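## Task

Press the keys F, U, R on the keyboard in that sequence, each letter counting when it comes in order. Pressing a wrong key, pressing anything after the final R, or pressing hard enough to break the keyboard means failure. At the end the keyboard must lie flat on the table with its keys facing up, and this must hold without the robot supporting it.

## Robot and tools

Robot: a single six-joint arm with a two-finger gripper, working over a table that holds a keyboard. Nothing may be pushed or dropped off the table. The second word's task is revealed in the finished_scene result after the first is ended.

Frame: the scene frame has its origin on the table surface right under the arm base, +z up, and +y to the left when facing along +x. The base itself may be slightly tilted. Result lines report end_effector_position (metres), end_effector_quat_wxyz, and linear/angular velocities (m/s, rad/s) in this frame; the reported hand position gets less accurate at long reach. end_effector_position is the midpoint between the pads when closed. Gripper fingers point along the gripper's own +z and close along its y. Closed fingertips stick out roughly 33 mm past that point (about 9 mm when fully open), and closing pushes the tips about 24 mm farther from the arm, so keep clearance above surfaces. For typing, closed fingertips make a natural single-point presser.

Tool execute_actions takes "actions": a list holding at most one item, and optionally "pictures" (boolean; images come by default). An empty list just reports state. A move item is {"rows": [...], "steps": n}: 1 to 15 rows, steps at most 15 (default 15), each step lasting 1/30 s; row k is used on step k and the last row repeats to fill out the steps. A wait item is {"steps": n} with n up to 300, counted from the previous result and including your reply time. A refused call sends nothing.

Each row is one flat list of 9 numbers for the one arm, in this order: joint_1 waist, joint_2 shoulder, joint_3 elbow, joint_4 forearm roll, joint_5 wrist pitch, joint_6 wrist roll, then gripper position, gripper force_limit, gripper speed. The six joint values are absolute target angles in radians, the same scale as the Joint positions line, not offsets. Stated ranges: waist, shoulder, forearm roll, wrist pitch and wrist roll -6.283 to 6.283; elbow -2.792 to 2.792. Real ends may differ by up to 0.010 rad. A target more than 0.010 beyond a stated end and also beyond the current angle is refused; a target past the real end is clipped there and may produce the note "joint sent to its limit" (possibly about an earlier, still running move). The last three values are each in [-1, 1]. position: +1 fully open (140 mm), pads touch near -0.8, -1 closes until blocked. force_limit: about 14 N at -1, 60 N at 0, 107 N at +1. speed: about 30, 140 and 250 mm/s at -1, 0, +1.

Motion limits: target rates are capped at 2.09 rad/s (waist, shoulder), 3.14 (elbow), 3.93 (the three wrist joints), with 0.3 s to accelerate and joints arriving together. Each step the target may lead the measured angle by at most 0.456 rad (waist, shoulder), 0.683 (elbow), 0.854 (wrist joints), and targets putting the hand more than 70 mm from where it is are scaled back. So large moves take several calls. Between calls the arm keeps heading for the last row sent until it nearly stops or a step is HELD.

Result lines: Joint positions and Joint velocities in column order (rad, rad/s); joint torques in the same order (offset, scaled and noisy). object_status: 0 moving, 1 blocked while opening, 2 blocked while closing (a grip), 3 reached the request or pads met. position_measured is in counts, 3 fully open to 230 pads together, not linear. "joint command not followed" means a clearance check altered or blocked targets (mount blocks and posts count as arm). HELD marks steps where your row was partly or fully not sent. MOTOR HOT warns of heating from holding loads; an OVER-TEMPERATURE FAULT brakes the arm until cool.

Faults: contact torque reaching a joint's load limit (waist and shoulder 295, elbow 139, wrist joints 39.1 N m) or an outside force of 144 N stops the arm for 10 s, drops the rest of the call, and lets the arm yield. Press keys gently and briefly: a hard press breaks the keyboard, and tapping must hit only the intended key, once. Avoid slams, knocks and pushing the keyboard off flat.

zoom_image: {"camera": "cam_wrist", "region": [x0, y0, x1, y1]} in pixels of the 504x504 wrist image, origin top-left, region no larger than 504 by 504; returns a sharper close-up of the latest picture, useful for reading key labels.

cam_wrist is a fisheye camera on the hand: K=[[417.717, 0, 253.239], [0, 416.882, 249.688], [0, 0, 1]], D=[-0.03, 0, 0, 0], theta_max_deg=51.462; its pose comes from joint readings, starting at pos_world=[0.600047, 0.359997, 0.538615] with T_world_to_cam=[[-0.924903, 0.205653, -0.319782, 0.65319], [0.269893, 0.947541, -0.171244, -0.410826], [0.26779, -0.244691, -0.931888, 0.42933], [0, 0, 0, 1]], with small calibration errors.

finished_scene: {"scene": n} with the current scene's number ends it irreversibly, grades it and starts the next. Only call it once the word is fully typed and the keyboard is resting flat and untouched. Replying without any tool call ends everything. Faster, smoother, lower-effort motion is preferred.

Each tool is called after "Call:" as name(argument=value, ...), one argument or row to a line, values as JSON.

## Session

Call:
execute_actions(
  actions=[],
)

Scene clock: 0.00 s of 4023.00 s.
end_effector_position=(+0.6484, +0.3150, +0.3524) position_measured=230 object_status=3 end_effector_quat_wxyz=(-0.128, -0.548, +0.771, -0.298) end_effector_velocity=(-0.000, -0.000, +0.000) end_effector_angular_velocity=(+0.001, -0.002, -0.001)
Joint positions: [ 0.623  0.435  1.455 -0.589  1.576  4.237]
Joint velocities: [ 0.    -0.    -0.     0.    -0.     0.002]
Joint torques (N m, as the joint torque sensors report them, + toward a larger angle): no reading

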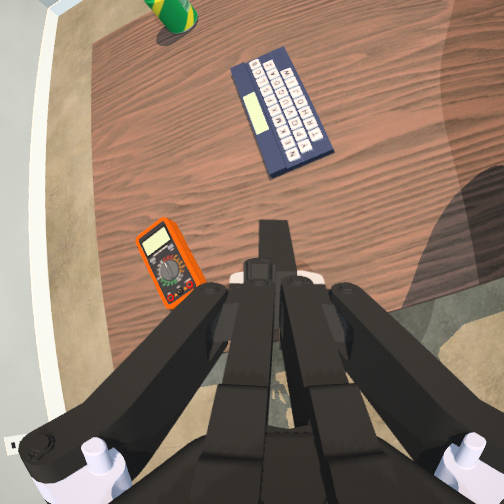

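Call:
zoom_image(
  camera="cam_wrist",
  region=[210, 40, 350, 180],
)

Region (210, 40, 350, 180) of cam_wrist's 504x504 image, scaled by 3.600, with more detail than that image has.

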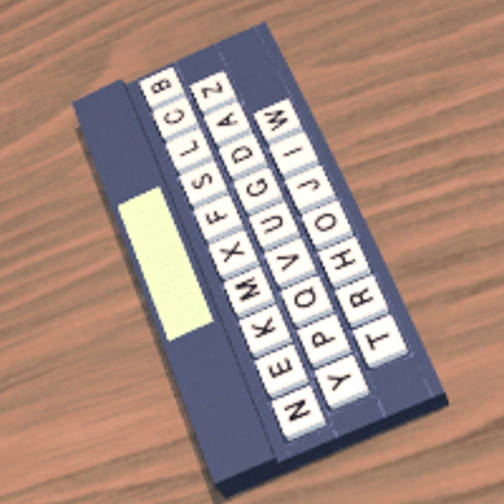

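Call:
zoom_image(
  camera="cam_wrist",
  region=[215, 200, 335, 320],
)

Region (215, 200, 335, 320) of cam_wrist's 504x504 image, scaled by 4.200, with more detail than that image has.

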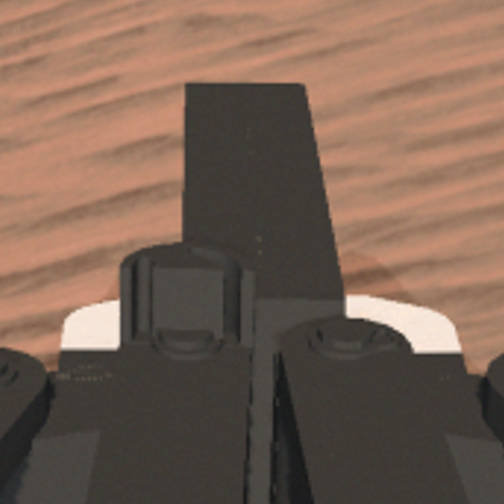

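Call:
execute_actions(
  actions=[
    {"rows": [[-0.059, 0.590, 1.559, 0, 1.428, 2.356, -1, -1, 0]], "steps": 15},
  ],
  pictures=false,
)

Call:
execute_actions(
  actions=[
    {"steps": 30},
  ],
)

Scene clock: 35.53 s of 4023.00 s.
end_effector_position=(+0.6672, +0.1841, +0.2206) position_measured=230 object_status=3 end_effector_quat_wxyz=(+0.224, +0.660, -0.715, +0.054) end_effector_velocity=(+0.047, -0.357, -0.206) end_effector_angular_velocity=(+0.843, +0.873, +0.409)
Joint positions: [ 0.308  0.518  1.511 -0.272  1.496  3.643]
Joint velocities: [-0.775  0.151  0.101  0.568 -0.143 -1.57 ]
Joint torques (N m, as the joint torque sensors report them, + toward a larger angle): [ -1.27 -90.23 -34.53   3.18   1.31   0.27]
Steps of this call (steps 1 to 90: nothing new was sent; then 32.03 s passed at rest; steps 91 to 105: all 15 steps of this action). Readings (joint positions | what the end effector reports):
91: [0.623 0.435 1.455 -0.589 1.576 4.237] | position_measured=230 object_status=0
92: [0.619 0.436 1.455 -0.584 1.575 4.230] | position_measured=230 object_status=0
94: [0.590 0.445 1.462 -0.545 1.565 4.174] | position_measured=230 object_status=0
98: [0.491 0.477 1.483 -0.429 1.536 3.989] | position_measured=230 object_status=3
105: the state above

Scene clock: 36.53 s of 4023.00 s.
end_effector_position=(+0.6736, +0.0220, +0.1349) position_measured=230 object_status=3 end_effector_quat_wxyz=(+0.081, +0.898, -0.382, -0.203) end_effector_velocity=(+0.000, -0.000, +0.001) end_effector_angular_velocity=(-0.000, -0.002, -0.001)
Joint positions: [-0.059  0.59   1.559 -0.     1.428  2.356]
Joint velocities: [-0.    -0.002  0.    -0.    -0.     0.001]
Joint torques (N m, as the joint torque sensors report them, + toward a larger angle): [ -1.98 -91.27 -33.38   3.93   1.44   0.31]
Steps of this call (steps 1 to 30: the robot went on to your last target). Readings (joint positions | what the end effector reports):
1: [0.282 0.523 1.514 -0.252 1.491 3.588] | position_measured=230 object_status=3
2: [0.256 0.528 1.518 -0.233 1.487 3.531] | position_measured=230 object_status=3
4: [0.206 0.538 1.524 -0.196 1.477 3.404] | position_measured=230 object_status=3
8: [0.111 0.557 1.537 -0.126 1.460 3.099] | position_measured=230 object_status=3
30: the state above
camera_calibration (this result's frames):
cam_wrist: T_world_to_cam=[[-0.648219, -0.704433, 0.289114, 0.418745], [-0.414538, 0.644956, 0.64202, 0.180749], [-0.638726, 0.296321, -0.710087, 0.717056], [0, 0, 0, 1]] pos_world=[0.804368, -0.0340762, 0.272062]

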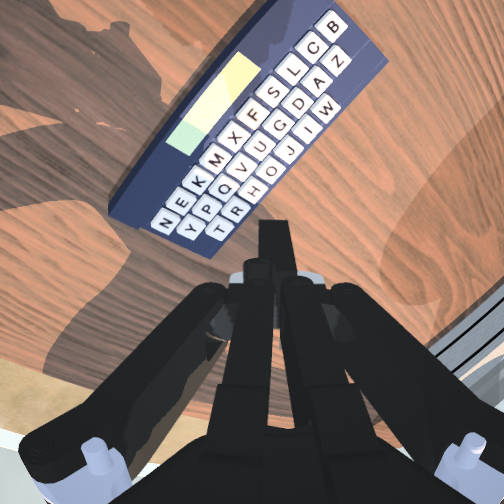

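Call:
zoom_image(
  camera="cam_wrist",
  region=[170, 80, 330, 240],
)

Region (170, 80, 330, 240) of cam_wrist's 504x504 image, scaled by 3.150, with more detail than that image has.

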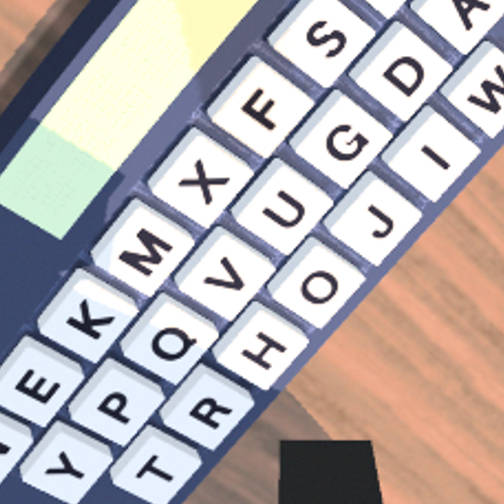

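Call:
execute_actions(
  actions=[
    {"rows": [[-0.1081, 0.6550, 1.5620, 0, 1.3609, 2.356, -1, -1, 0]], "steps": 15},
  ],
)

Scene clock: 46.33 s of 4023.00 s.
end_effector_position=(+0.6842, -0.0118, +0.0803) position_measured=230 object_status=3 end_effector_quat_wxyz=(+0.077, +0.888, -0.404, -0.205) end_effector_velocity=(-0.000, -0.000, -0.000) end_effector_angular_velocity=(-0.000, +0.000, -0.001)
Joint positions: [-0.108  0.655  1.562 -0.     1.361  2.356]
Joint velocities: [-0.     0.    -0.     0.    -0.     0.001]
Joint torques (N m, as the joint torque sensors report them, + toward a larger angle): [ -2.85 -94.64 -32.2    3.83   1.31   0.4 ]
Steps of this call (steps 1 to 15: the robot went on to your last target; steps 16 to 90: nothing new was sent; then 6.30 s passed at rest; steps 91 to 105: all 15 steps of this action). Readings (joint positions | what the end effector reports):
91: [-0.059 0.590 1.559 0.000 1.428 2.356] | position_measured=230 object_status=3
92: [-0.062 0.593 1.559 0.000 1.424 2.356] | position_measured=230 object_status=3
94: [-0.083 0.621 1.560 0.000 1.395 2.356] | position_measured=230 object_status=3
98: [-0.108 0.655 1.562 -0.000 1.361 2.356] | position_measured=230 object_status=3
105: the state above
camera_calibration (this result's frames):
cam_wrist: T_world_to_cam=[[-0.681697, -0.671741, 0.289919, 0.440837], [-0.381753, 0.664621, 0.642295, 0.21972], [-0.624142, 0.327173, -0.70951, 0.685398], [0, 0, 0, 1]] pos_world=[0.812182, -0.0741457, 0.217365]

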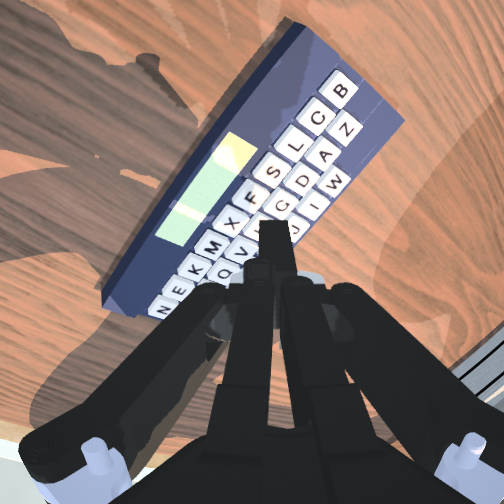

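Call:
zoom_image(
  camera="cam_wrist",
  region=[200, 140, 320, 260],
)

Region (200, 140, 320, 260) of cam_wrist's 504x504 image, scaled by 4.200, with more detail than that image has.

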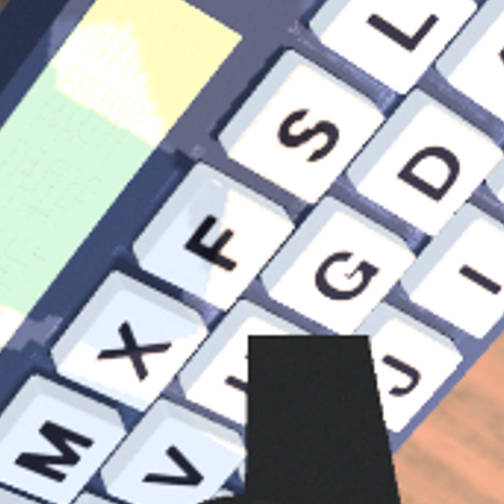

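Call:
execute_actions(
  actions=[
    {"rows": [[-0.1096, 0.6699, 1.5684, 0, 1.3396, 2.356, -1, -1, 0]], "steps": 10},
  ],
)

Call:
zoom_image(
  camera="cam_wrist",
  region=[200, 150, 320, 270],
)

Scene clock: 50.83 s of 4023.00 s.
end_effector_position=(+0.6842, -0.0128, +0.0654) position_measured=230 object_status=3 end_effector_quat_wxyz=(+0.077, +0.888, -0.404, -0.205) end_effector_velocity=(-0.000, -0.000, -0.001) end_effector_angular_velocity=(-0.001, +0.000, -0.001)
Joint positions: [-0.11   0.67   1.568  0.     1.34   2.356]
Joint velocities: [-0.     0.     0.001 -0.    -0.001  0.002]
Joint torques (N m, as the joint torque sensors report them, + toward a larger angle): [ -1.67 -96.16 -31.75   3.62   1.3    0.38]
Steps of this call (steps 1 to 15: the robot went on to your last target; steps 16 to 90: nothing new was sent; then 1.17 s passed at rest; steps 91 to 100: all 10 steps of this action). Readings (joint positions | what the end effector reports):
91: [-0.108 0.655 1.562 0.000 1.361 2.356] | position_measured=230 object_status=3
92: [-0.108 0.658 1.563 0.000 1.356 2.356] | position_measured=230 object_status=3
94: [-0.109 0.668 1.568 0.000 1.343 2.356] | position_measured=230 object_status=3
98: [-0.110 0.670 1.568 0.000 1.340 2.356] | position_measured=230 object_status=3
100: the state above
camera_calibration (this result's frames):
cam_wrist: T_world_to_cam=[[-0.682781, -0.670693, 0.289795, 0.445237], [-0.38086, 0.665214, 0.642212, 0.22943], [-0.623503, 0.328119, -0.709635, 0.67468], [0, 0, 0, 1]] pos_world=[0.812045, -0.0753781, 0.202406]

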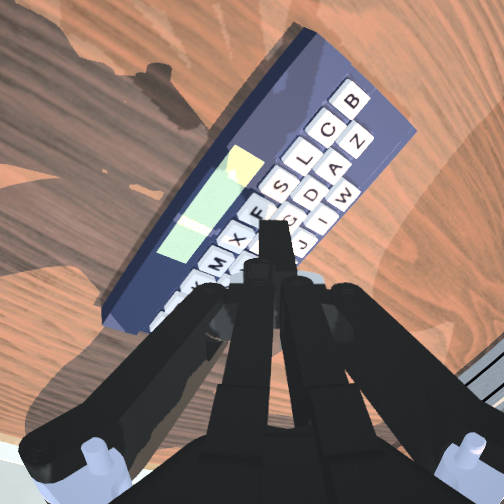

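Region (200, 150, 320, 270) of cam_wrist's 504x504 image, scaled by 4.200, with more detail than that image has.

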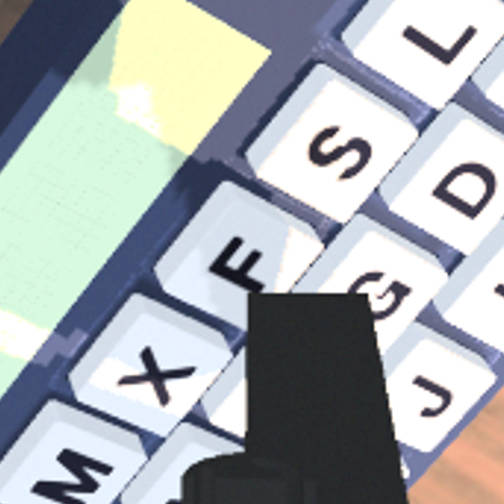

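Call:
execute_actions(
  actions=[
    {"rows": [[-0.1096, 0.6749, 1.5704, 0, 1.3326, 2.356, -1, -1, 0]], "steps": 8},
  ],
)

Call:
zoom_image(
  camera="cam_wrist",
  region=[200, 150, 320, 270],
)

Scene clock: 54.00 s of 4023.00 s.
end_effector_position=(+0.6841, -0.0128, +0.0603) position_measured=230 object_status=3 end_effector_quat_wxyz=(+0.077, +0.888, -0.404, -0.205) end_effector_velocity=(+0.000, +0.000, -0.001) end_effector_angular_velocity=(+0.000, -0.000, +0.001)
Joint positions: [-0.11   0.675  1.57  -0.     1.333  2.356]
Joint velocities: [ 0.     0.     0.     0.    -0.001 -0.001]
Joint torques (N m, as the joint torque sensors report them, + toward a larger angle): [ -2.25 -95.28 -30.91   3.7    1.2    0.23]
Steps of this call (steps 1 to 15: the robot went on to your last target; steps 16 to 87: nothing new was sent; steps 88 to 95: all 8 steps of this action). Readings (joint positions | what the end effector reports):
88: [-0.110 0.670 1.568 -0.000 1.340 2.356] | position_measured=230 object_status=3
89: [-0.110 0.671 1.569 -0.000 1.337 2.356] | position_measured=230 object_status=3
91: [-0.110 0.674 1.570 -0.000 1.334 2.356] | position_measured=230 object_status=3
95: the state above
camera_calibration (this result's frames):
cam_wrist: T_world_to_cam=[[-0.682729, -0.670695, 0.289913, 0.446594], [-0.38079, 0.665232, 0.642235, 0.232625], [-0.623603, 0.328076, -0.709567, 0.671116], [0, 0, 0, 1]] pos_world=[0.811994, -0.0753982, 0.197329]

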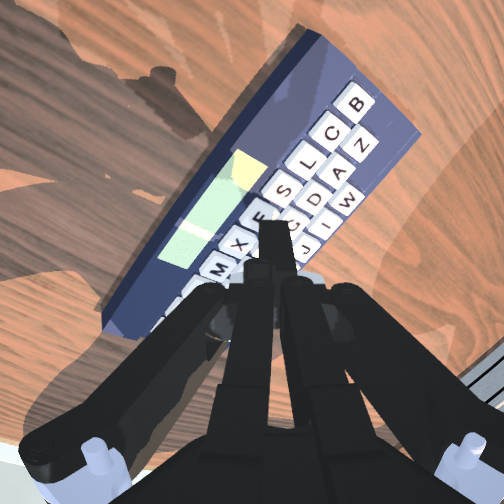

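Region (200, 150, 320, 270) of cam_wrist's 504x504 image, scaled by 4.200, with more detail than that image has.

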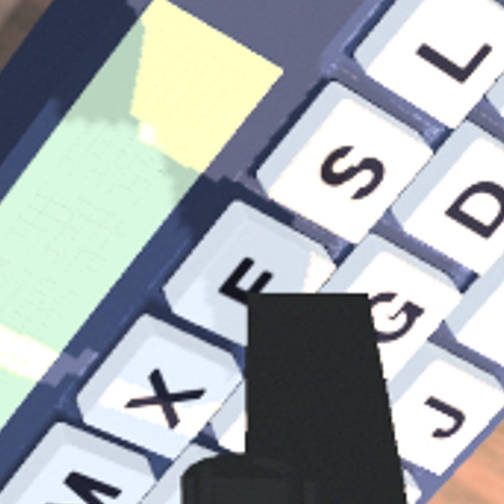

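Call:
execute_actions(
  actions=[
    {"rows": [[-0.1096, 0.6764, 1.5710, 0, 1.3305, 2.356, -1, -1, 0]], "steps": 6},
  ],
)

Call:
zoom_image(
  camera="cam_wrist",
  region=[150, 140, 310, 300],
)

Scene clock: 55.43 s of 4023.00 s.
end_effector_position=(+0.6841, -0.0128, +0.0588) position_measured=230 object_status=3 end_effector_quat_wxyz=(+0.077, +0.888, -0.404, -0.205) end_effector_velocity=(+0.000, -0.000, +0.001) end_effector_angular_velocity=(+0.000, -0.003, +0.001)
Joint positions: [-0.11   0.676  1.571  0.     1.331  2.356]
Joint velocities: [ 0.    -0.001  0.    -0.    -0.002 -0.001]
Joint torques (N m, as the joint torque sensors report them, + toward a larger angle): [ -2.8  -96.2  -31.19   3.73   1.64   0.43]
Steps of this call (steps 1 to 15: the robot went on to your last target; steps 16 to 37: nothing new was sent; steps 38 to 43: all 6 steps of this action). Readings (joint positions | what the end effector reports):
38: [-0.110 0.675 1.570 0.000 1.333 2.356] | position_measured=230 object_status=3
39: [-0.110 0.675 1.571 0.000 1.332 2.356] | position_measured=230 object_status=3
41: [-0.110 0.676 1.571 0.000 1.331 2.356] | position_measured=230 object_status=3
43: the state above
camera_calibration (this result's frames):
cam_wrist: T_world_to_cam=[[-0.682758, -0.670679, 0.289881, 0.447054], [-0.380744, 0.66521, 0.642285, 0.233524], [-0.623598, 0.328155, -0.709535, 0.670026], [0, 0, 0, 1]] pos_world=[0.81197, -0.0753853, 0.195825]

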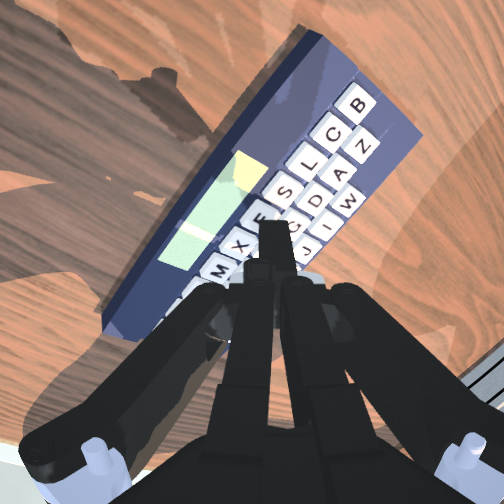

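Region (150, 140, 310, 300) of cam_wrist's 504x504 image, scaled by 3.150, with more detail than that image has.

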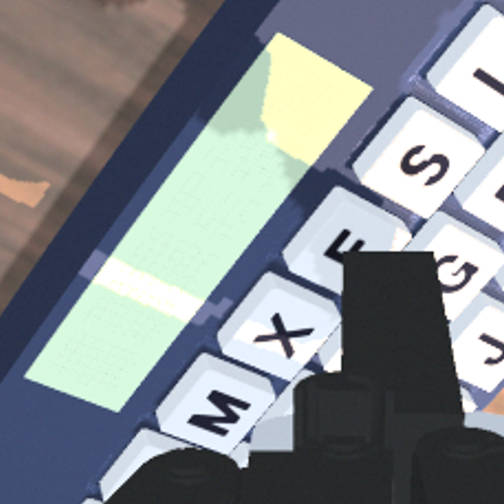

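Call:
execute_actions(
  actions=[
    {"rows": [[-0.1096, 0.6779, 1.5716, 0, 1.3284, 2.356, -1, -1, 0]], "steps": 6},
  ],
)

Call:
zoom_image(
  camera="cam_wrist",
  region=[150, 140, 310, 300],
)

Scene clock: 56.30 s of 4023.00 s.
end_effector_position=(+0.6841, -0.0128, +0.0573) position_measured=230 object_status=3 end_effector_quat_wxyz=(+0.077, +0.888, -0.404, -0.205) end_effector_velocity=(+0.000, +0.000, -0.000) end_effector_angular_velocity=(-0.000, -0.001, -0.001)
Joint positions: [-0.11   0.678  1.572  0.     1.328  2.356]
Joint velocities: [ 0.    -0.     0.     0.    -0.002  0.001]
Joint torques (N m, as the joint torque sensors report them, + toward a larger angle): [ -2.35 -96.17 -30.97   3.77   1.33   0.23]
Steps of this call (steps 1 to 15: the robot went on to your last target; steps 16 to 20: nothing new was sent; steps 21 to 26: all 6 steps of this action). Readings (joint positions | what the end effector reports):
21: [-0.110 0.676 1.571 0.000 1.330 2.356] | position_measured=230 object_status=3
22: [-0.110 0.677 1.571 0.000 1.330 2.356] | position_measured=230 object_status=3
24: [-0.110 0.678 1.572 0.000 1.329 2.356] | position_measured=230 object_status=3
26: the state above
camera_calibration (this result's frames):
cam_wrist: T_world_to_cam=[[-0.682748, -0.67069, 0.289881, 0.447476], [-0.380755, 0.665204, 0.642285, 0.234478], [-0.623604, 0.328145, -0.709535, 0.668952], [0, 0, 0, 1]] pos_world=[0.811952, -0.0753712, 0.194328]

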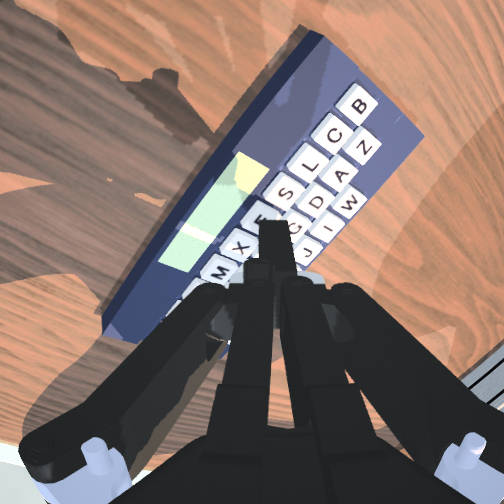

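Region (150, 140, 310, 300) of cam_wrist's 504x504 image, scaled by 3.150, with more detail than that image has.

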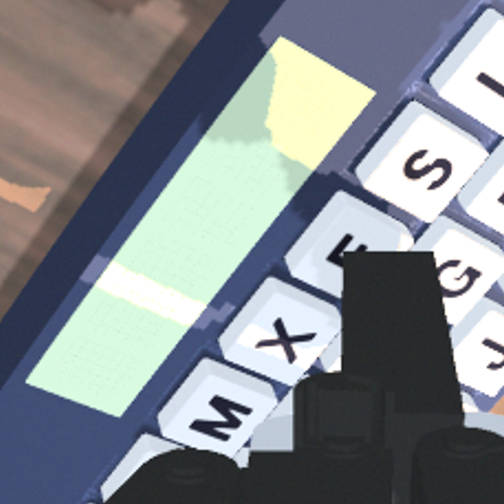

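Not yet touching. Continue.

Call:
execute_actions(
  actions=[
    {"rows": [[-0.1096, 0.6794, 1.5722, 0, 1.3263, 2.356, -1, -1, 0]], "steps": 6},
  ],
)

Call:
zoom_image(
  camera="cam_wrist",
  region=[150, 140, 310, 300],
)

Scene clock: 57.23 s of 4023.00 s.
end_effector_position=(+0.6841, -0.0128, +0.0558) position_measured=230 object_status=3 end_effector_quat_wxyz=(+0.077, +0.888, -0.404, -0.205) end_effector_velocity=(+0.000, -0.000, +0.000) end_effector_angular_velocity=(+0.000, -0.002, +0.001)
Joint positions: [-0.11   0.679  1.572 -0.     1.326  2.356]
Joint velocities: [-0.    -0.001  0.    -0.    -0.001 -0.001]
Joint torques (N m, as the joint torque sensors report them, + toward a larger angle): [ -3.07 -97.4  -30.51   3.64   1.45   0.28]
Steps of this call (steps 1 to 15: the robot went on to your last target; steps 16 to 22: nothing new was sent; steps 23 to 28: all 6 steps of this action). Readings (joint positions | what the end effector reports):
23: [-0.110 0.678 1.572 0.000 1.328 2.356] | position_measured=230 object_status=3
24: [-0.110 0.678 1.572 0.000 1.328 2.356] | position_measured=230 object_status=3
26: [-0.110 0.679 1.572 -0.000 1.327 2.356] | position_measured=230 object_status=3
28: the state above
camera_calibration (this result's frames):
cam_wrist: T_world_to_cam=[[-0.682729, -0.670699, 0.289905, 0.447872], [-0.380772, 0.665215, 0.642263, 0.235452], [-0.623614, 0.328104, -0.709545, 0.667887], [0, 0, 0, 1]] pos_world=[0.811932, -0.0753756, 0.192833]

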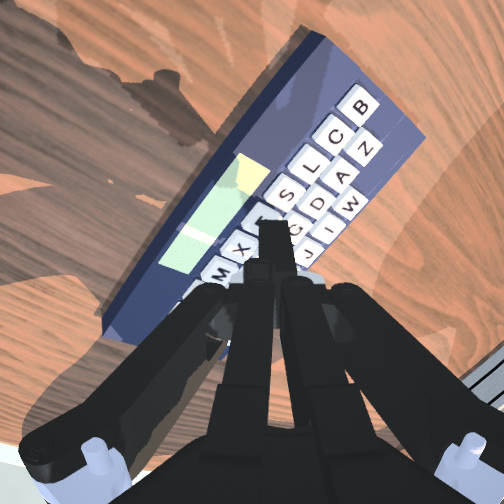

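Region (150, 140, 310, 300) of cam_wrist's 504x504 image, scaled by 3.150, with more detail than that image has.

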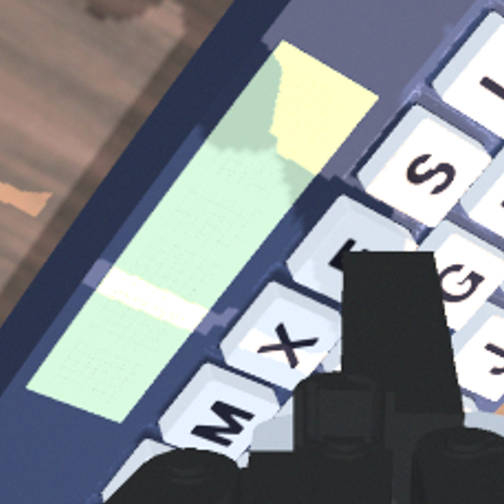

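Call:
execute_actions(
  actions=[
    {"rows": [[-0.1096, 0.6809, 1.5728, 0, 1.3242, 2.356, -1, -1, 0]], "steps": 6},
  ],
)

Call:
zoom_image(
  camera="cam_wrist",
  region=[150, 140, 310, 300],
)

Scene clock: 58.53 s of 4023.00 s.
end_effector_position=(+0.6840, -0.0128, +0.0543) position_measured=230 object_status=3 end_effector_quat_wxyz=(+0.077, +0.888, -0.404, -0.205) end_effector_velocity=(+0.000, -0.000, -0.001) end_effector_angular_velocity=(-0.000, -0.000, -0.000)
Joint positions: [-0.11   0.681  1.573 -0.     1.324  2.356]
Joint velocities: [-0.     0.001  0.     0.    -0.002  0.   ]
Joint torques (N m, as the joint torque sensors report them, + toward a larger angle): [ -2.45 -96.64 -30.75   3.66   1.17   0.34]
Steps of this call (steps 1 to 15: the robot went on to your last target; steps 16 to 33: nothing new was sent; steps 34 to 39: all 6 steps of this action). Readings (joint positions | what the end effector reports):
34: [-0.110 0.679 1.572 -0.000 1.326 2.356] | position_measured=230 object_status=3
35: [-0.110 0.680 1.572 -0.000 1.326 2.356] | position_measured=230 object_status=3
37: [-0.110 0.681 1.573 -0.000 1.324 2.356] | position_measured=230 object_status=3
39: the state above
camera_calibration (this result's frames):
cam_wrist: T_world_to_cam=[[-0.682728, -0.670699, 0.289906, 0.44829], [-0.380771, 0.665215, 0.642263, 0.236403], [-0.623615, 0.328103, -0.709544, 0.66681], [0, 0, 0, 1]] pos_world=[0.811908, -0.0753737, 0.191337]

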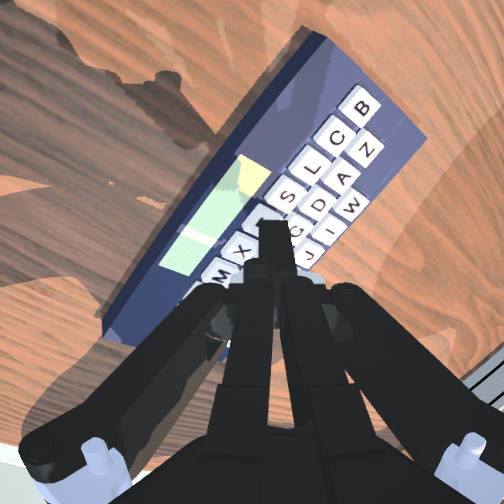

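Region (150, 140, 310, 300) of cam_wrist's 504x504 image, scaled by 3.150, with more detail than that image has.

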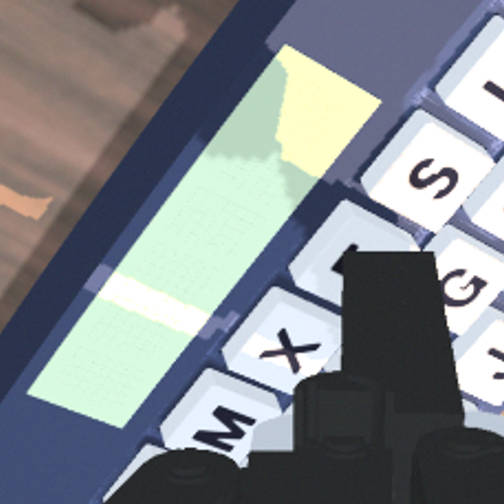

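Call:
execute_actions(
  actions=[
    {"rows": [[-0.1090, 0.6793, 1.5780, 0, 1.3206, 2.356, -1, -1, 0]], "steps": 7},
  ],
)

Call:
zoom_image(
  camera="cam_wrist",
  region=[150, 140, 310, 300],
)

Scene clock: 60.03 s of 4023.00 s.
end_effector_position=(+0.6820, -0.0122, +0.0533) position_measured=230 object_status=3 end_effector_quat_wxyz=(+0.077, +0.888, -0.404, -0.205) end_effector_velocity=(-0.001, +0.000, -0.001) end_effector_angular_velocity=(-0.001, +0.001, -0.002)
Joint positions: [-0.109  0.679  1.578  0.     1.321  2.356]
Joint velocities: [ 0.     0.     0.002  0.    -0.001  0.002]
Joint torques (N m, as the joint torque sensors report them, + toward a larger angle): [ -3.22 -96.28 -30.93   3.78   1.22   0.33]
Steps of this call (steps 1 to 15: the robot went on to your last target; steps 16 to 38: nothing new was sent; steps 39 to 45: all 7 steps of this action). Readings (joint positions | what the end effector reports):
39: [-0.110 0.681 1.573 0.000 1.324 2.356] | position_measured=230 object_status=3
40: [-0.110 0.680 1.575 0.000 1.323 2.356] | position_measured=230 object_status=3
42: [-0.109 0.680 1.577 0.000 1.321 2.356] | position_measured=230 object_status=3
45: the state above
camera_calibration (this result's frames):
cam_wrist: T_world_to_cam=[[-0.682352, -0.671072, 0.289929, 0.447313], [-0.381059, 0.664979, 0.642337, 0.236121], [-0.623851, 0.32782, -0.709467, 0.664797], [0, 0, 0, 1]] pos_world=[0.809935, -0.0747699, 0.190294]

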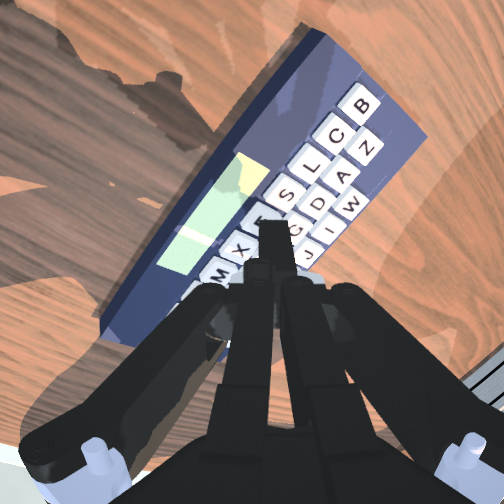

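Region (150, 140, 310, 300) of cam_wrist's 504x504 image, scaled by 3.150, with more detail than that image has.

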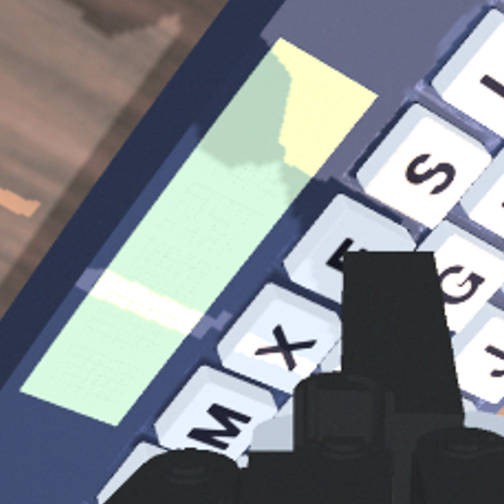

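Call:
execute_actions(
  actions=[
    {"rows": [[-0.1090, 0.6805, 1.5785, 0, 1.3189, 2.356, -1, -1, 0]], "steps": 6},
  ],
)

Call:
zoom_image(
  camera="cam_wrist",
  region=[150, 140, 310, 300],
)

Scene clock: 61.00 s of 4023.00 s.
end_effector_position=(+0.6820, -0.0122, +0.0523) position_measured=230 object_status=3 end_effector_quat_wxyz=(+0.077, +0.888, -0.404, -0.205) end_effector_velocity=(-0.000, -0.000, -0.001) end_effector_angular_velocity=(+0.000, +0.000, +0.000)
Joint positions: [-0.109  0.68   1.578 -0.     1.319  2.356]
Joint velocities: [-0.     0.001  0.     0.    -0.001 -0.   ]
Joint torques (N m, as the joint torque sensors report them, + toward a larger angle): [ -2.47 -95.38 -30.67   3.67   0.92   0.47]
Steps of this call (steps 1 to 15: the robot went on to your last target; steps 16 to 23: nothing new was sent; steps 24 to 29: all 6 steps of this action). Readings (joint positions | what the end effector reports):
24: [-0.109 0.679 1.578 -0.000 1.321 2.356] | position_measured=230 object_status=3
25: [-0.109 0.680 1.578 0.000 1.320 2.356] | position_measured=230 object_status=3
27: [-0.109 0.680 1.578 -0.000 1.319 2.356] | position_measured=230 object_status=3
29: the state above
camera_calibration (this result's frames):
cam_wrist: T_world_to_cam=[[-0.682374, -0.671104, 0.289801, 0.447617], [-0.381267, 0.66499, 0.642202, 0.236901], [-0.623699, 0.327731, -0.709642, 0.663975], [0, 0, 0, 1]] pos_world=[0.809886, -0.0747442, 0.189326]

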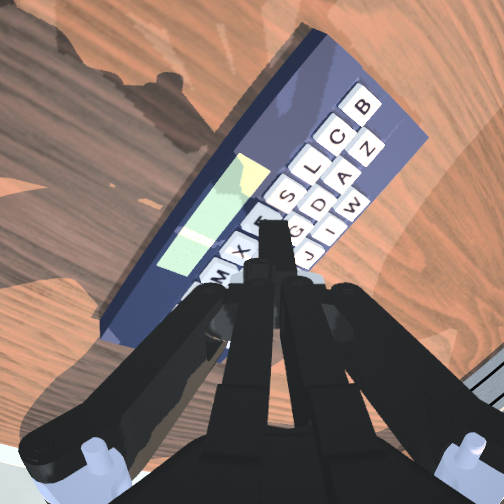

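Region (150, 140, 310, 300) of cam_wrist's 504x504 image, scaled by 3.150, with more detail than that image has.

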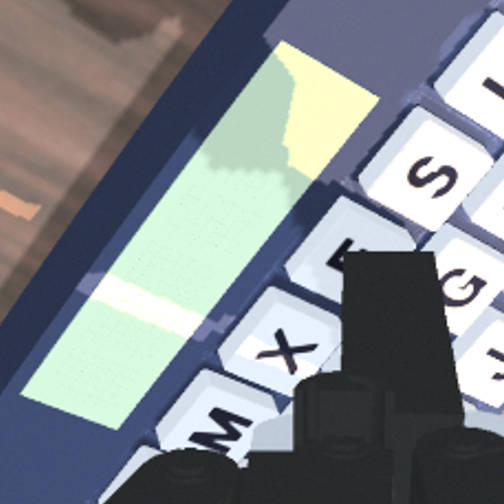

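Now in contact (F key moving with the finger). A bit further.

Call:
execute_actions(
  actions=[
    {"rows": [[-0.1090, 0.6815, 1.5789, 0, 1.3175, 2.356, -1, -1, 0]], "steps": 7},
  ],
)

Call:
zoom_image(
  camera="cam_wrist",
  region=[150, 140, 310, 300],
)

Scene clock: 62.03 s of 4023.00 s.
end_effector_position=(+0.6820, -0.0122, +0.0512) position_measured=230 object_status=3 end_effector_quat_wxyz=(+0.077, +0.888, -0.404, -0.205) end_effector_velocity=(-0.000, +0.000, -0.001) end_effector_angular_velocity=(+0.000, +0.001, -0.000)
Joint positions: [-0.109  0.681  1.579 -0.     1.318  2.356]
Joint velocities: [ 0.     0.001  0.     0.    -0.     0.   ]
Joint torques (N m, as the joint torque sensors report them, + toward a larger angle): [ -2.78 -95.73 -30.21   3.68   1.32   0.34]
Steps of this call (steps 1 to 15: the robot went on to your last target; steps 16 to 24: nothing new was sent; steps 25 to 31: all 7 steps of this action). Readings (joint positions | what the end effector reports):
25: [-0.109 0.681 1.579 -0.000 1.319 2.356] | position_measured=230 object_status=3
26: [-0.109 0.681 1.579 -0.000 1.318 2.356] | position_measured=230 object_status=3
28: [-0.109 0.681 1.579 -0.000 1.318 2.356] | position_measured=230 object_status=3
31: the state above
camera_calibration (this result's frames):
cam_wrist: T_world_to_cam=[[-0.682333, -0.671107, 0.289891, 0.447878], [-0.381176, 0.664984, 0.642262, 0.237531], [-0.623799, 0.327738, -0.709551, 0.66322], [0, 0, 0, 1]] pos_world=[0.80986, -0.0747425, 0.188195]

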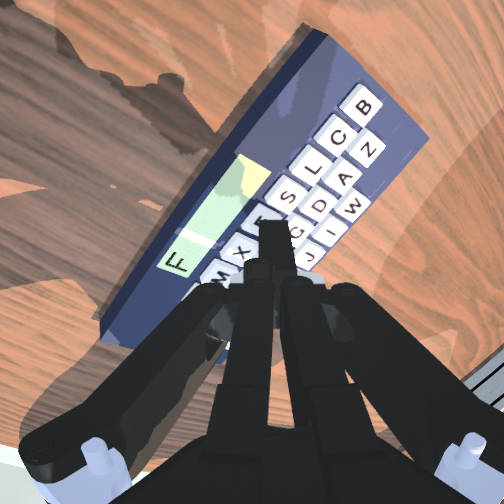

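Region (150, 140, 310, 300) of cam_wrist's 504x504 image, scaled by 3.150, with more detail than that image has.

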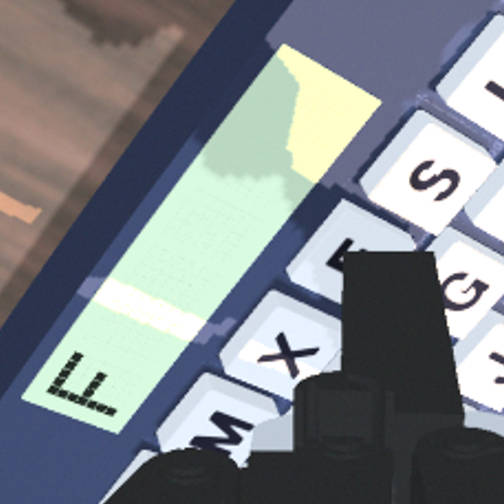

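F typed. Lift right away.

Call:
execute_actions(
  actions=[
    {"rows": [[-0.1090, 0.6735, 1.5757, 0, 1.3287, 2.356, -1, -1, 0]], "steps": 7},
  ],
  pictures=false,
)

Scene clock: 62.83 s of 4023.00 s.
end_effector_position=(+0.6821, -0.0122, +0.0589) position_measured=230 object_status=3 end_effector_quat_wxyz=(+0.077, +0.888, -0.404, -0.205) end_effector_velocity=(-0.000, +0.000, +0.002) end_effector_angular_velocity=(-0.000, +0.002, -0.001)
Joint positions: [-0.109  0.674  1.576 -0.     1.328  2.356]
Joint velocities: [ 0.    -0.002 -0.001 -0.     0.005  0.001]
Joint torques (N m, as the joint torque sensors report them, + toward a larger angle): [ -2.89 -94.38 -31.42   3.61   1.04   0.45]
Steps of this call (steps 1 to 15: the robot went on to your last target; steps 16 to 17: nothing new was sent; steps 18 to 24: all 7 steps of this action). Readings (joint positions | what the end effector reports):
18: [-0.109 0.681 1.579 -0.000 1.317 2.356] | position_measured=230 object_status=3
19: [-0.109 0.680 1.578 -0.000 1.320 2.356] | position_measured=230 object_status=3
21: [-0.109 0.675 1.576 -0.000 1.327 2.356] | position_measured=230 object_status=3
24: the state above

Call:
execute_actions(
  actions=[
    {"rows": [[-0.0913, 0.6477, 1.6293, 0, 1.3009, 2.356, -1, -1, 0]], "steps": 10},
  ],
)

Call:
zoom_image(
  camera="cam_wrist",
  region=[130, 120, 310, 300],
)

Scene clock: 67.87 s of 4023.00 s.
end_effector_position=(+0.6598, +0.0009, +0.0571) position_measured=230 object_status=3 end_effector_quat_wxyz=(+0.078, +0.892, -0.396, -0.204) end_effector_velocity=(-0.001, +0.001, +0.001) end_effector_angular_velocity=(-0.000, -0.001, +0.001)
Joint positions: [-0.091  0.648  1.629  0.     1.301  2.356]
Joint velocities: [ 0.001 -0.003  0.003  0.    -0.001  0.   ]
Joint torques (N m, as the joint torque sensors report them, + toward a larger angle): [ -2.44 -92.98 -31.02   3.65   1.46   0.35]
Steps of this call (steps 1 to 15: the robot went on to your last target; steps 16 to 90: nothing new was sent; then 1.70 s passed at rest; steps 91 to 100: all 10 steps of this action). Readings (joint positions | what the end effector reports):
91: [-0.109 0.673 1.576 0.000 1.329 2.356] | position_measured=230 object_status=3
92: [-0.108 0.671 1.580 0.000 1.327 2.356] | position_measured=230 object_status=3
94: [-0.097 0.656 1.613 0.000 1.310 2.356] | position_measured=230 object_status=3
98: [-0.091 0.648 1.629 0.000 1.301 2.356] | position_measured=230 object_status=3
100: the state above
camera_calibration (this result's frames):
cam_wrist: T_world_to_cam=[[-0.670466, -0.683023, 0.289751, 0.432037], [-0.392831, 0.658099, 0.642332, 0.224184], [-0.629412, 0.316838, -0.709545, 0.652988], [0, 0, 0, 1]] pos_world=[0.788731, -0.059335, 0.194141]

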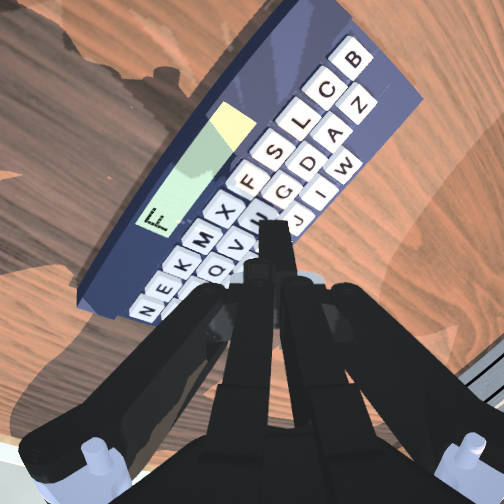

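Region (130, 120, 310, 300) of cam_wrist's 504x504 image, scaled by 2.800, with more detail than that image has.

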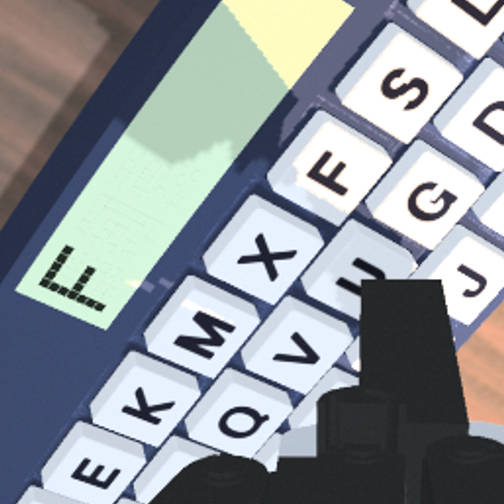

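Call:
execute_actions(
  actions=[
    {"rows": [[-0.0913, 0.6507, 1.6304, 0, 1.2968, 2.356, -1, -1, 0],[-0.0913, 0.6507, 1.6304, 0, 1.2968, 2.356, -1, -1, 0],[-0.0913, 0.6518, 1.6308, 0, 1.2953, 2.356, -1, -1, 0],[-0.0913, 0.6528, 1.6311, 0, 1.2940, 2.356, -1, -1, 0],[-0.0913, 0.6538, 1.6315, 0, 1.2926, 2.356, -1, -1, 0]], "steps": 10},
  ],
)

Scene clock: 70.07 s of 4023.00 s.
end_effector_position=(+0.6596, +0.0010, +0.0514) position_measured=230 object_status=3 end_effector_quat_wxyz=(+0.078, +0.892, -0.396, -0.204) end_effector_velocity=(+0.000, +0.000, -0.001) end_effector_angular_velocity=(+0.000, -0.000, -0.000)
Joint positions: [-0.091  0.654  1.631 -0.     1.293  2.356]
Joint velocities: [-0.     0.001  0.     0.    -0.002 -0.   ]
Joint torques (N m, as the joint torque sensors report them, + toward a larger angle): [ -2.13 -94.24 -30.24   3.71   1.37   0.46]
Steps of this call (steps 1 to 15: the robot went on to your last target; steps 16 to 56: nothing new was sent; steps 57 to 66: all 10 steps of this action). Readings (joint positions | what the end effector reports):
57: [-0.091 0.648 1.629 -0.000 1.301 2.356] | position_measured=230 object_status=3
58: [-0.091 0.648 1.630 -0.000 1.299 2.356] | position_measured=230 object_status=3
60: [-0.091 0.651 1.630 -0.000 1.297 2.356] | position_measured=230 object_status=3
64: [-0.091 0.653 1.631 -0.000 1.293 2.356] | position_measured=230 object_status=3
66: the state above
camera_calibration (this result's frames):
cam_wrist: T_world_to_cam=[[-0.670362, -0.68311, 0.289787, 0.433578], [-0.392952, 0.658082, 0.642274, 0.227877], [-0.629448, 0.316684, -0.709582, 0.648855], [0, 0, 0, 1]] pos_world=[0.788618, -0.0592626, 0.188411]

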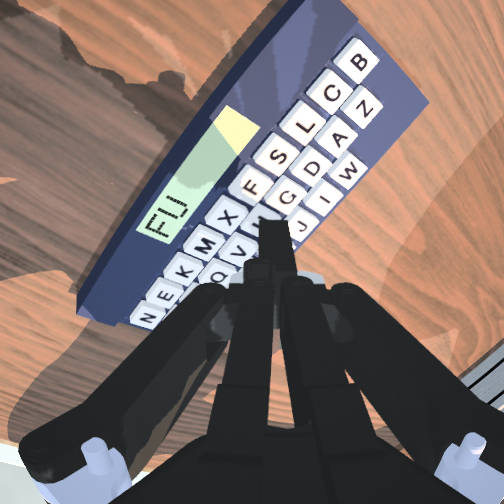

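Call:
execute_actions(
  actions=[
    {"rows": [[-0.0913, 0.6445, 1.6282, 0, 1.3052, 2.356, -1, -1, 0]], "steps": 6},
  ],
  pictures=false,
)

Scene clock: 71.07 s of 4023.00 s.
end_effector_position=(+0.6597, +0.0010, +0.0597) position_measured=230 object_status=3 end_effector_quat_wxyz=(+0.078, +0.892, -0.396, -0.204) end_effector_velocity=(-0.001, +0.000, +0.006) end_effector_angular_velocity=(+0.001, +0.003, +0.001)
Joint positions: [-0.091  0.645  1.628  0.     1.305  2.356]
Joint velocities: [ 0.    -0.006 -0.002  0.     0.011 -0.002]
Joint torques (N m, as the joint torque sensors report them, + toward a larger angle): [ -3.25 -89.73 -30.59   3.57   1.31   0.44]
Steps of this call (steps 1 to 15: the robot went on to your last target; steps 16 to 24: nothing new was sent; steps 25 to 30: all 6 steps of this action). Readings (joint positions | what the end effector reports):
25: [-0.091 0.654 1.632 -0.000 1.293 2.356] | position_measured=230 object_status=3
26: [-0.091 0.652 1.631 -0.000 1.295 2.356] | position_measured=230 object_status=3
28: [-0.091 0.646 1.629 0.000 1.303 2.356] | position_measured=230 object_status=3
30: the state above

Call:
execute_actions(
  actions=[
    {"rows": [[-0.0169, 0.6194, 1.6822, 0, 1.2763, 2.356, -1, -1, 0]], "steps": 11},
  ],
)

Call:
zoom_image(
  camera="cam_wrist",
  region=[170, 120, 330, 280],
)

Scene clock: 73.20 s of 4023.00 s.
end_effector_position=(+0.6347, +0.0493, +0.0573) position_measured=230 object_status=3 end_effector_quat_wxyz=(+0.086, +0.906, -0.363, -0.201) end_effector_velocity=(-0.001, +0.002, -0.001) end_effector_angular_velocity=(+0.001, +0.002, +0.005)
Joint positions: [-0.017  0.619  1.682 -0.     1.276  2.356]
Joint velocities: [ 0.003  0.     0.002  0.    -0.001 -0.002]
Joint torques (N m, as the joint torque sensors report them, + toward a larger angle): [ -4.01 -90.28 -30.57   3.57   1.58   0.34]
Steps of this call (steps 1 to 15: the robot went on to your last target; steps 16 to 53: nothing new was sent; steps 54 to 64: all 11 steps of this action). Readings (joint positions | what the end effector reports):
54: [-0.091 0.644 1.628 -0.000 1.305 2.356] | position_measured=230 object_status=3
55: [-0.088 0.643 1.631 -0.000 1.305 2.356] | position_measured=230 object_status=3
57: [-0.059 0.634 1.652 -0.000 1.293 2.356] | position_measured=230 object_status=3
61: [-0.017 0.619 1.682 -0.000 1.277 2.356] | position_measured=230 object_status=3
64: the state above
camera_calibration (this result's frames):
cam_wrist: T_world_to_cam=[[-0.61795, -0.73098, 0.289493, 0.41725], [-0.440629, 0.626943, 0.642486, 0.214248], [-0.65114, 0.269465, -0.70951, 0.638146], [0, 0, 0, 1]] pos_world=[0.767766, -0.00127761, 0.194329]

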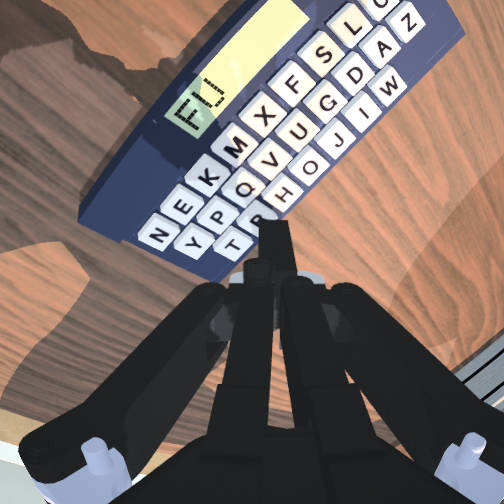

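Region (170, 120, 330, 280) of cam_wrist's 504x504 image, scaled by 3.150, with more detail than that image has.

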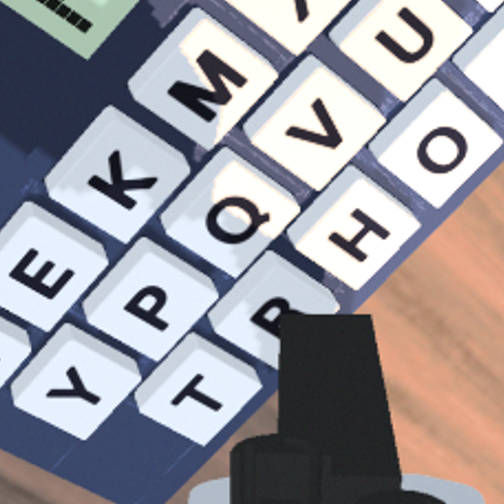

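Call:
execute_actions(
  actions=[
    {"rows": [[-0.0154, 0.6226, 1.6833, 0, 1.2720, 2.356, -1, -1, 0],[-0.0154, 0.6226, 1.6833, 0, 1.2720, 2.356, -1, -1, 0],[-0.0154, 0.6237, 1.6837, 0, 1.2705, 2.356, -1, -1, 0],[-0.0154, 0.6248, 1.6841, 0, 1.2690, 2.356, -1, -1, 0],[-0.0154, 0.6258, 1.6844, 0, 1.2677, 2.356, -1, -1, 0]], "steps": 10},
  ],
)

Scene clock: 75.27 s of 4023.00 s.
end_effector_position=(+0.6345, +0.0504, +0.0515) position_measured=230 object_status=3 end_effector_quat_wxyz=(+0.086, +0.906, -0.362, -0.201) end_effector_velocity=(-0.000, +0.000, -0.001) end_effector_angular_velocity=(+0.000, -0.000, +0.001)
Joint positions: [-0.015  0.626  1.684  0.     1.268  2.356]
Joint velocities: [ 0.     0.001  0.001  0.    -0.002 -0.001]
Joint torques (N m, as the joint torque sensors report them, + toward a larger angle): [ -2.8  -91.01 -29.27   3.59   1.09   0.36]
Steps of this call (steps 1 to 15: the robot went on to your last target; steps 16 to 52: nothing new was sent; steps 53 to 62: all 10 steps of this action). Readings (joint positions | what the end effector reports):
53: [-0.017 0.619 1.682 0.000 1.276 2.356] | position_measured=230 object_status=3
54: [-0.016 0.620 1.682 0.000 1.275 2.356] | position_measured=230 object_status=3
56: [-0.016 0.622 1.683 0.000 1.272 2.356] | position_measured=230 object_status=3
60: [-0.015 0.625 1.684 0.000 1.268 2.356] | position_measured=230 object_status=3
62: the state above
camera_calibration (this result's frames):
cam_wrist: T_world_to_cam=[[-0.616685, -0.732058, 0.289468, 0.418905], [-0.441695, 0.62615, 0.642528, 0.217907], [-0.651617, 0.268381, -0.709483, 0.63394], [0, 0, 0, 1]] pos_world=[0.767667, 0.0000828169, 0.188499]

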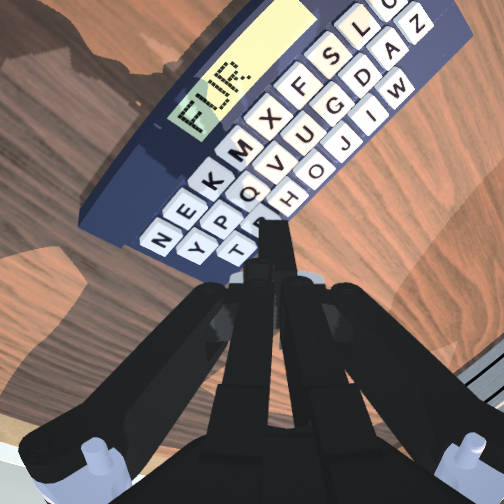

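Call:
execute_actions(
  actions=[
    {"rows": [[-0.0154, 0.5990, 1.6745, 0, 1.3044, 2.356, -1, -1, 0]], "steps": 9},
  ],
)

Scene clock: 76.43 s of 4023.00 s.
end_effector_position=(+0.6345, +0.0504, +0.0762) position_measured=230 object_status=3 end_effector_quat_wxyz=(+0.086, +0.906, -0.362, -0.201) end_effector_velocity=(+0.000, +0.000, +0.003) end_effector_angular_velocity=(+0.000, -0.001, -0.001)
Joint positions: [-0.015  0.599  1.675 -0.     1.304  2.356]
Joint velocities: [ 0.    -0.003 -0.002  0.001  0.003  0.001]
Joint torques (N m, as the joint torque sensors report them, + toward a larger angle): [ -2.51 -88.69 -30.07   3.79   1.28   0.35]
Steps of this call (steps 1 to 15: the robot went on to your last target; steps 16 to 26: nothing new was sent; steps 27 to 35: all 9 steps of this action). Readings (joint positions | what the end effector reports):
27: [-0.015 0.626 1.684 0.000 1.268 2.356] | position_measured=230 object_status=3
28: [-0.015 0.623 1.684 -0.000 1.271 2.356] | position_measured=230 object_status=3
30: [-0.015 0.605 1.677 -0.000 1.295 2.356] | position_measured=230 object_status=3
34: [-0.015 0.599 1.675 -0.000 1.304 2.356] | position_measured=230 object_status=3
35: the state above
camera_calibration (this result's frames):
cam_wrist: T_world_to_cam=[[-0.616567, -0.732092, 0.28963, 0.411658], [-0.441622, 0.62615, 0.642577, 0.202008], [-0.651778, 0.268285, -0.709372, 0.651538], [0, 0, 0, 1]] pos_world=[0.767684, 0.0000865684, 0.213148]

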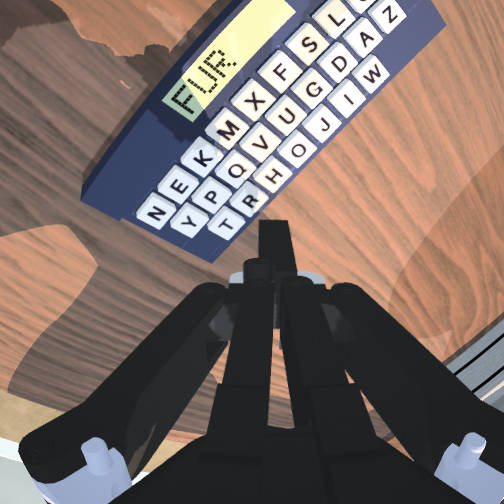

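Call:
finished_scene(
  scene=1,
)

The scene is finished: the task was done.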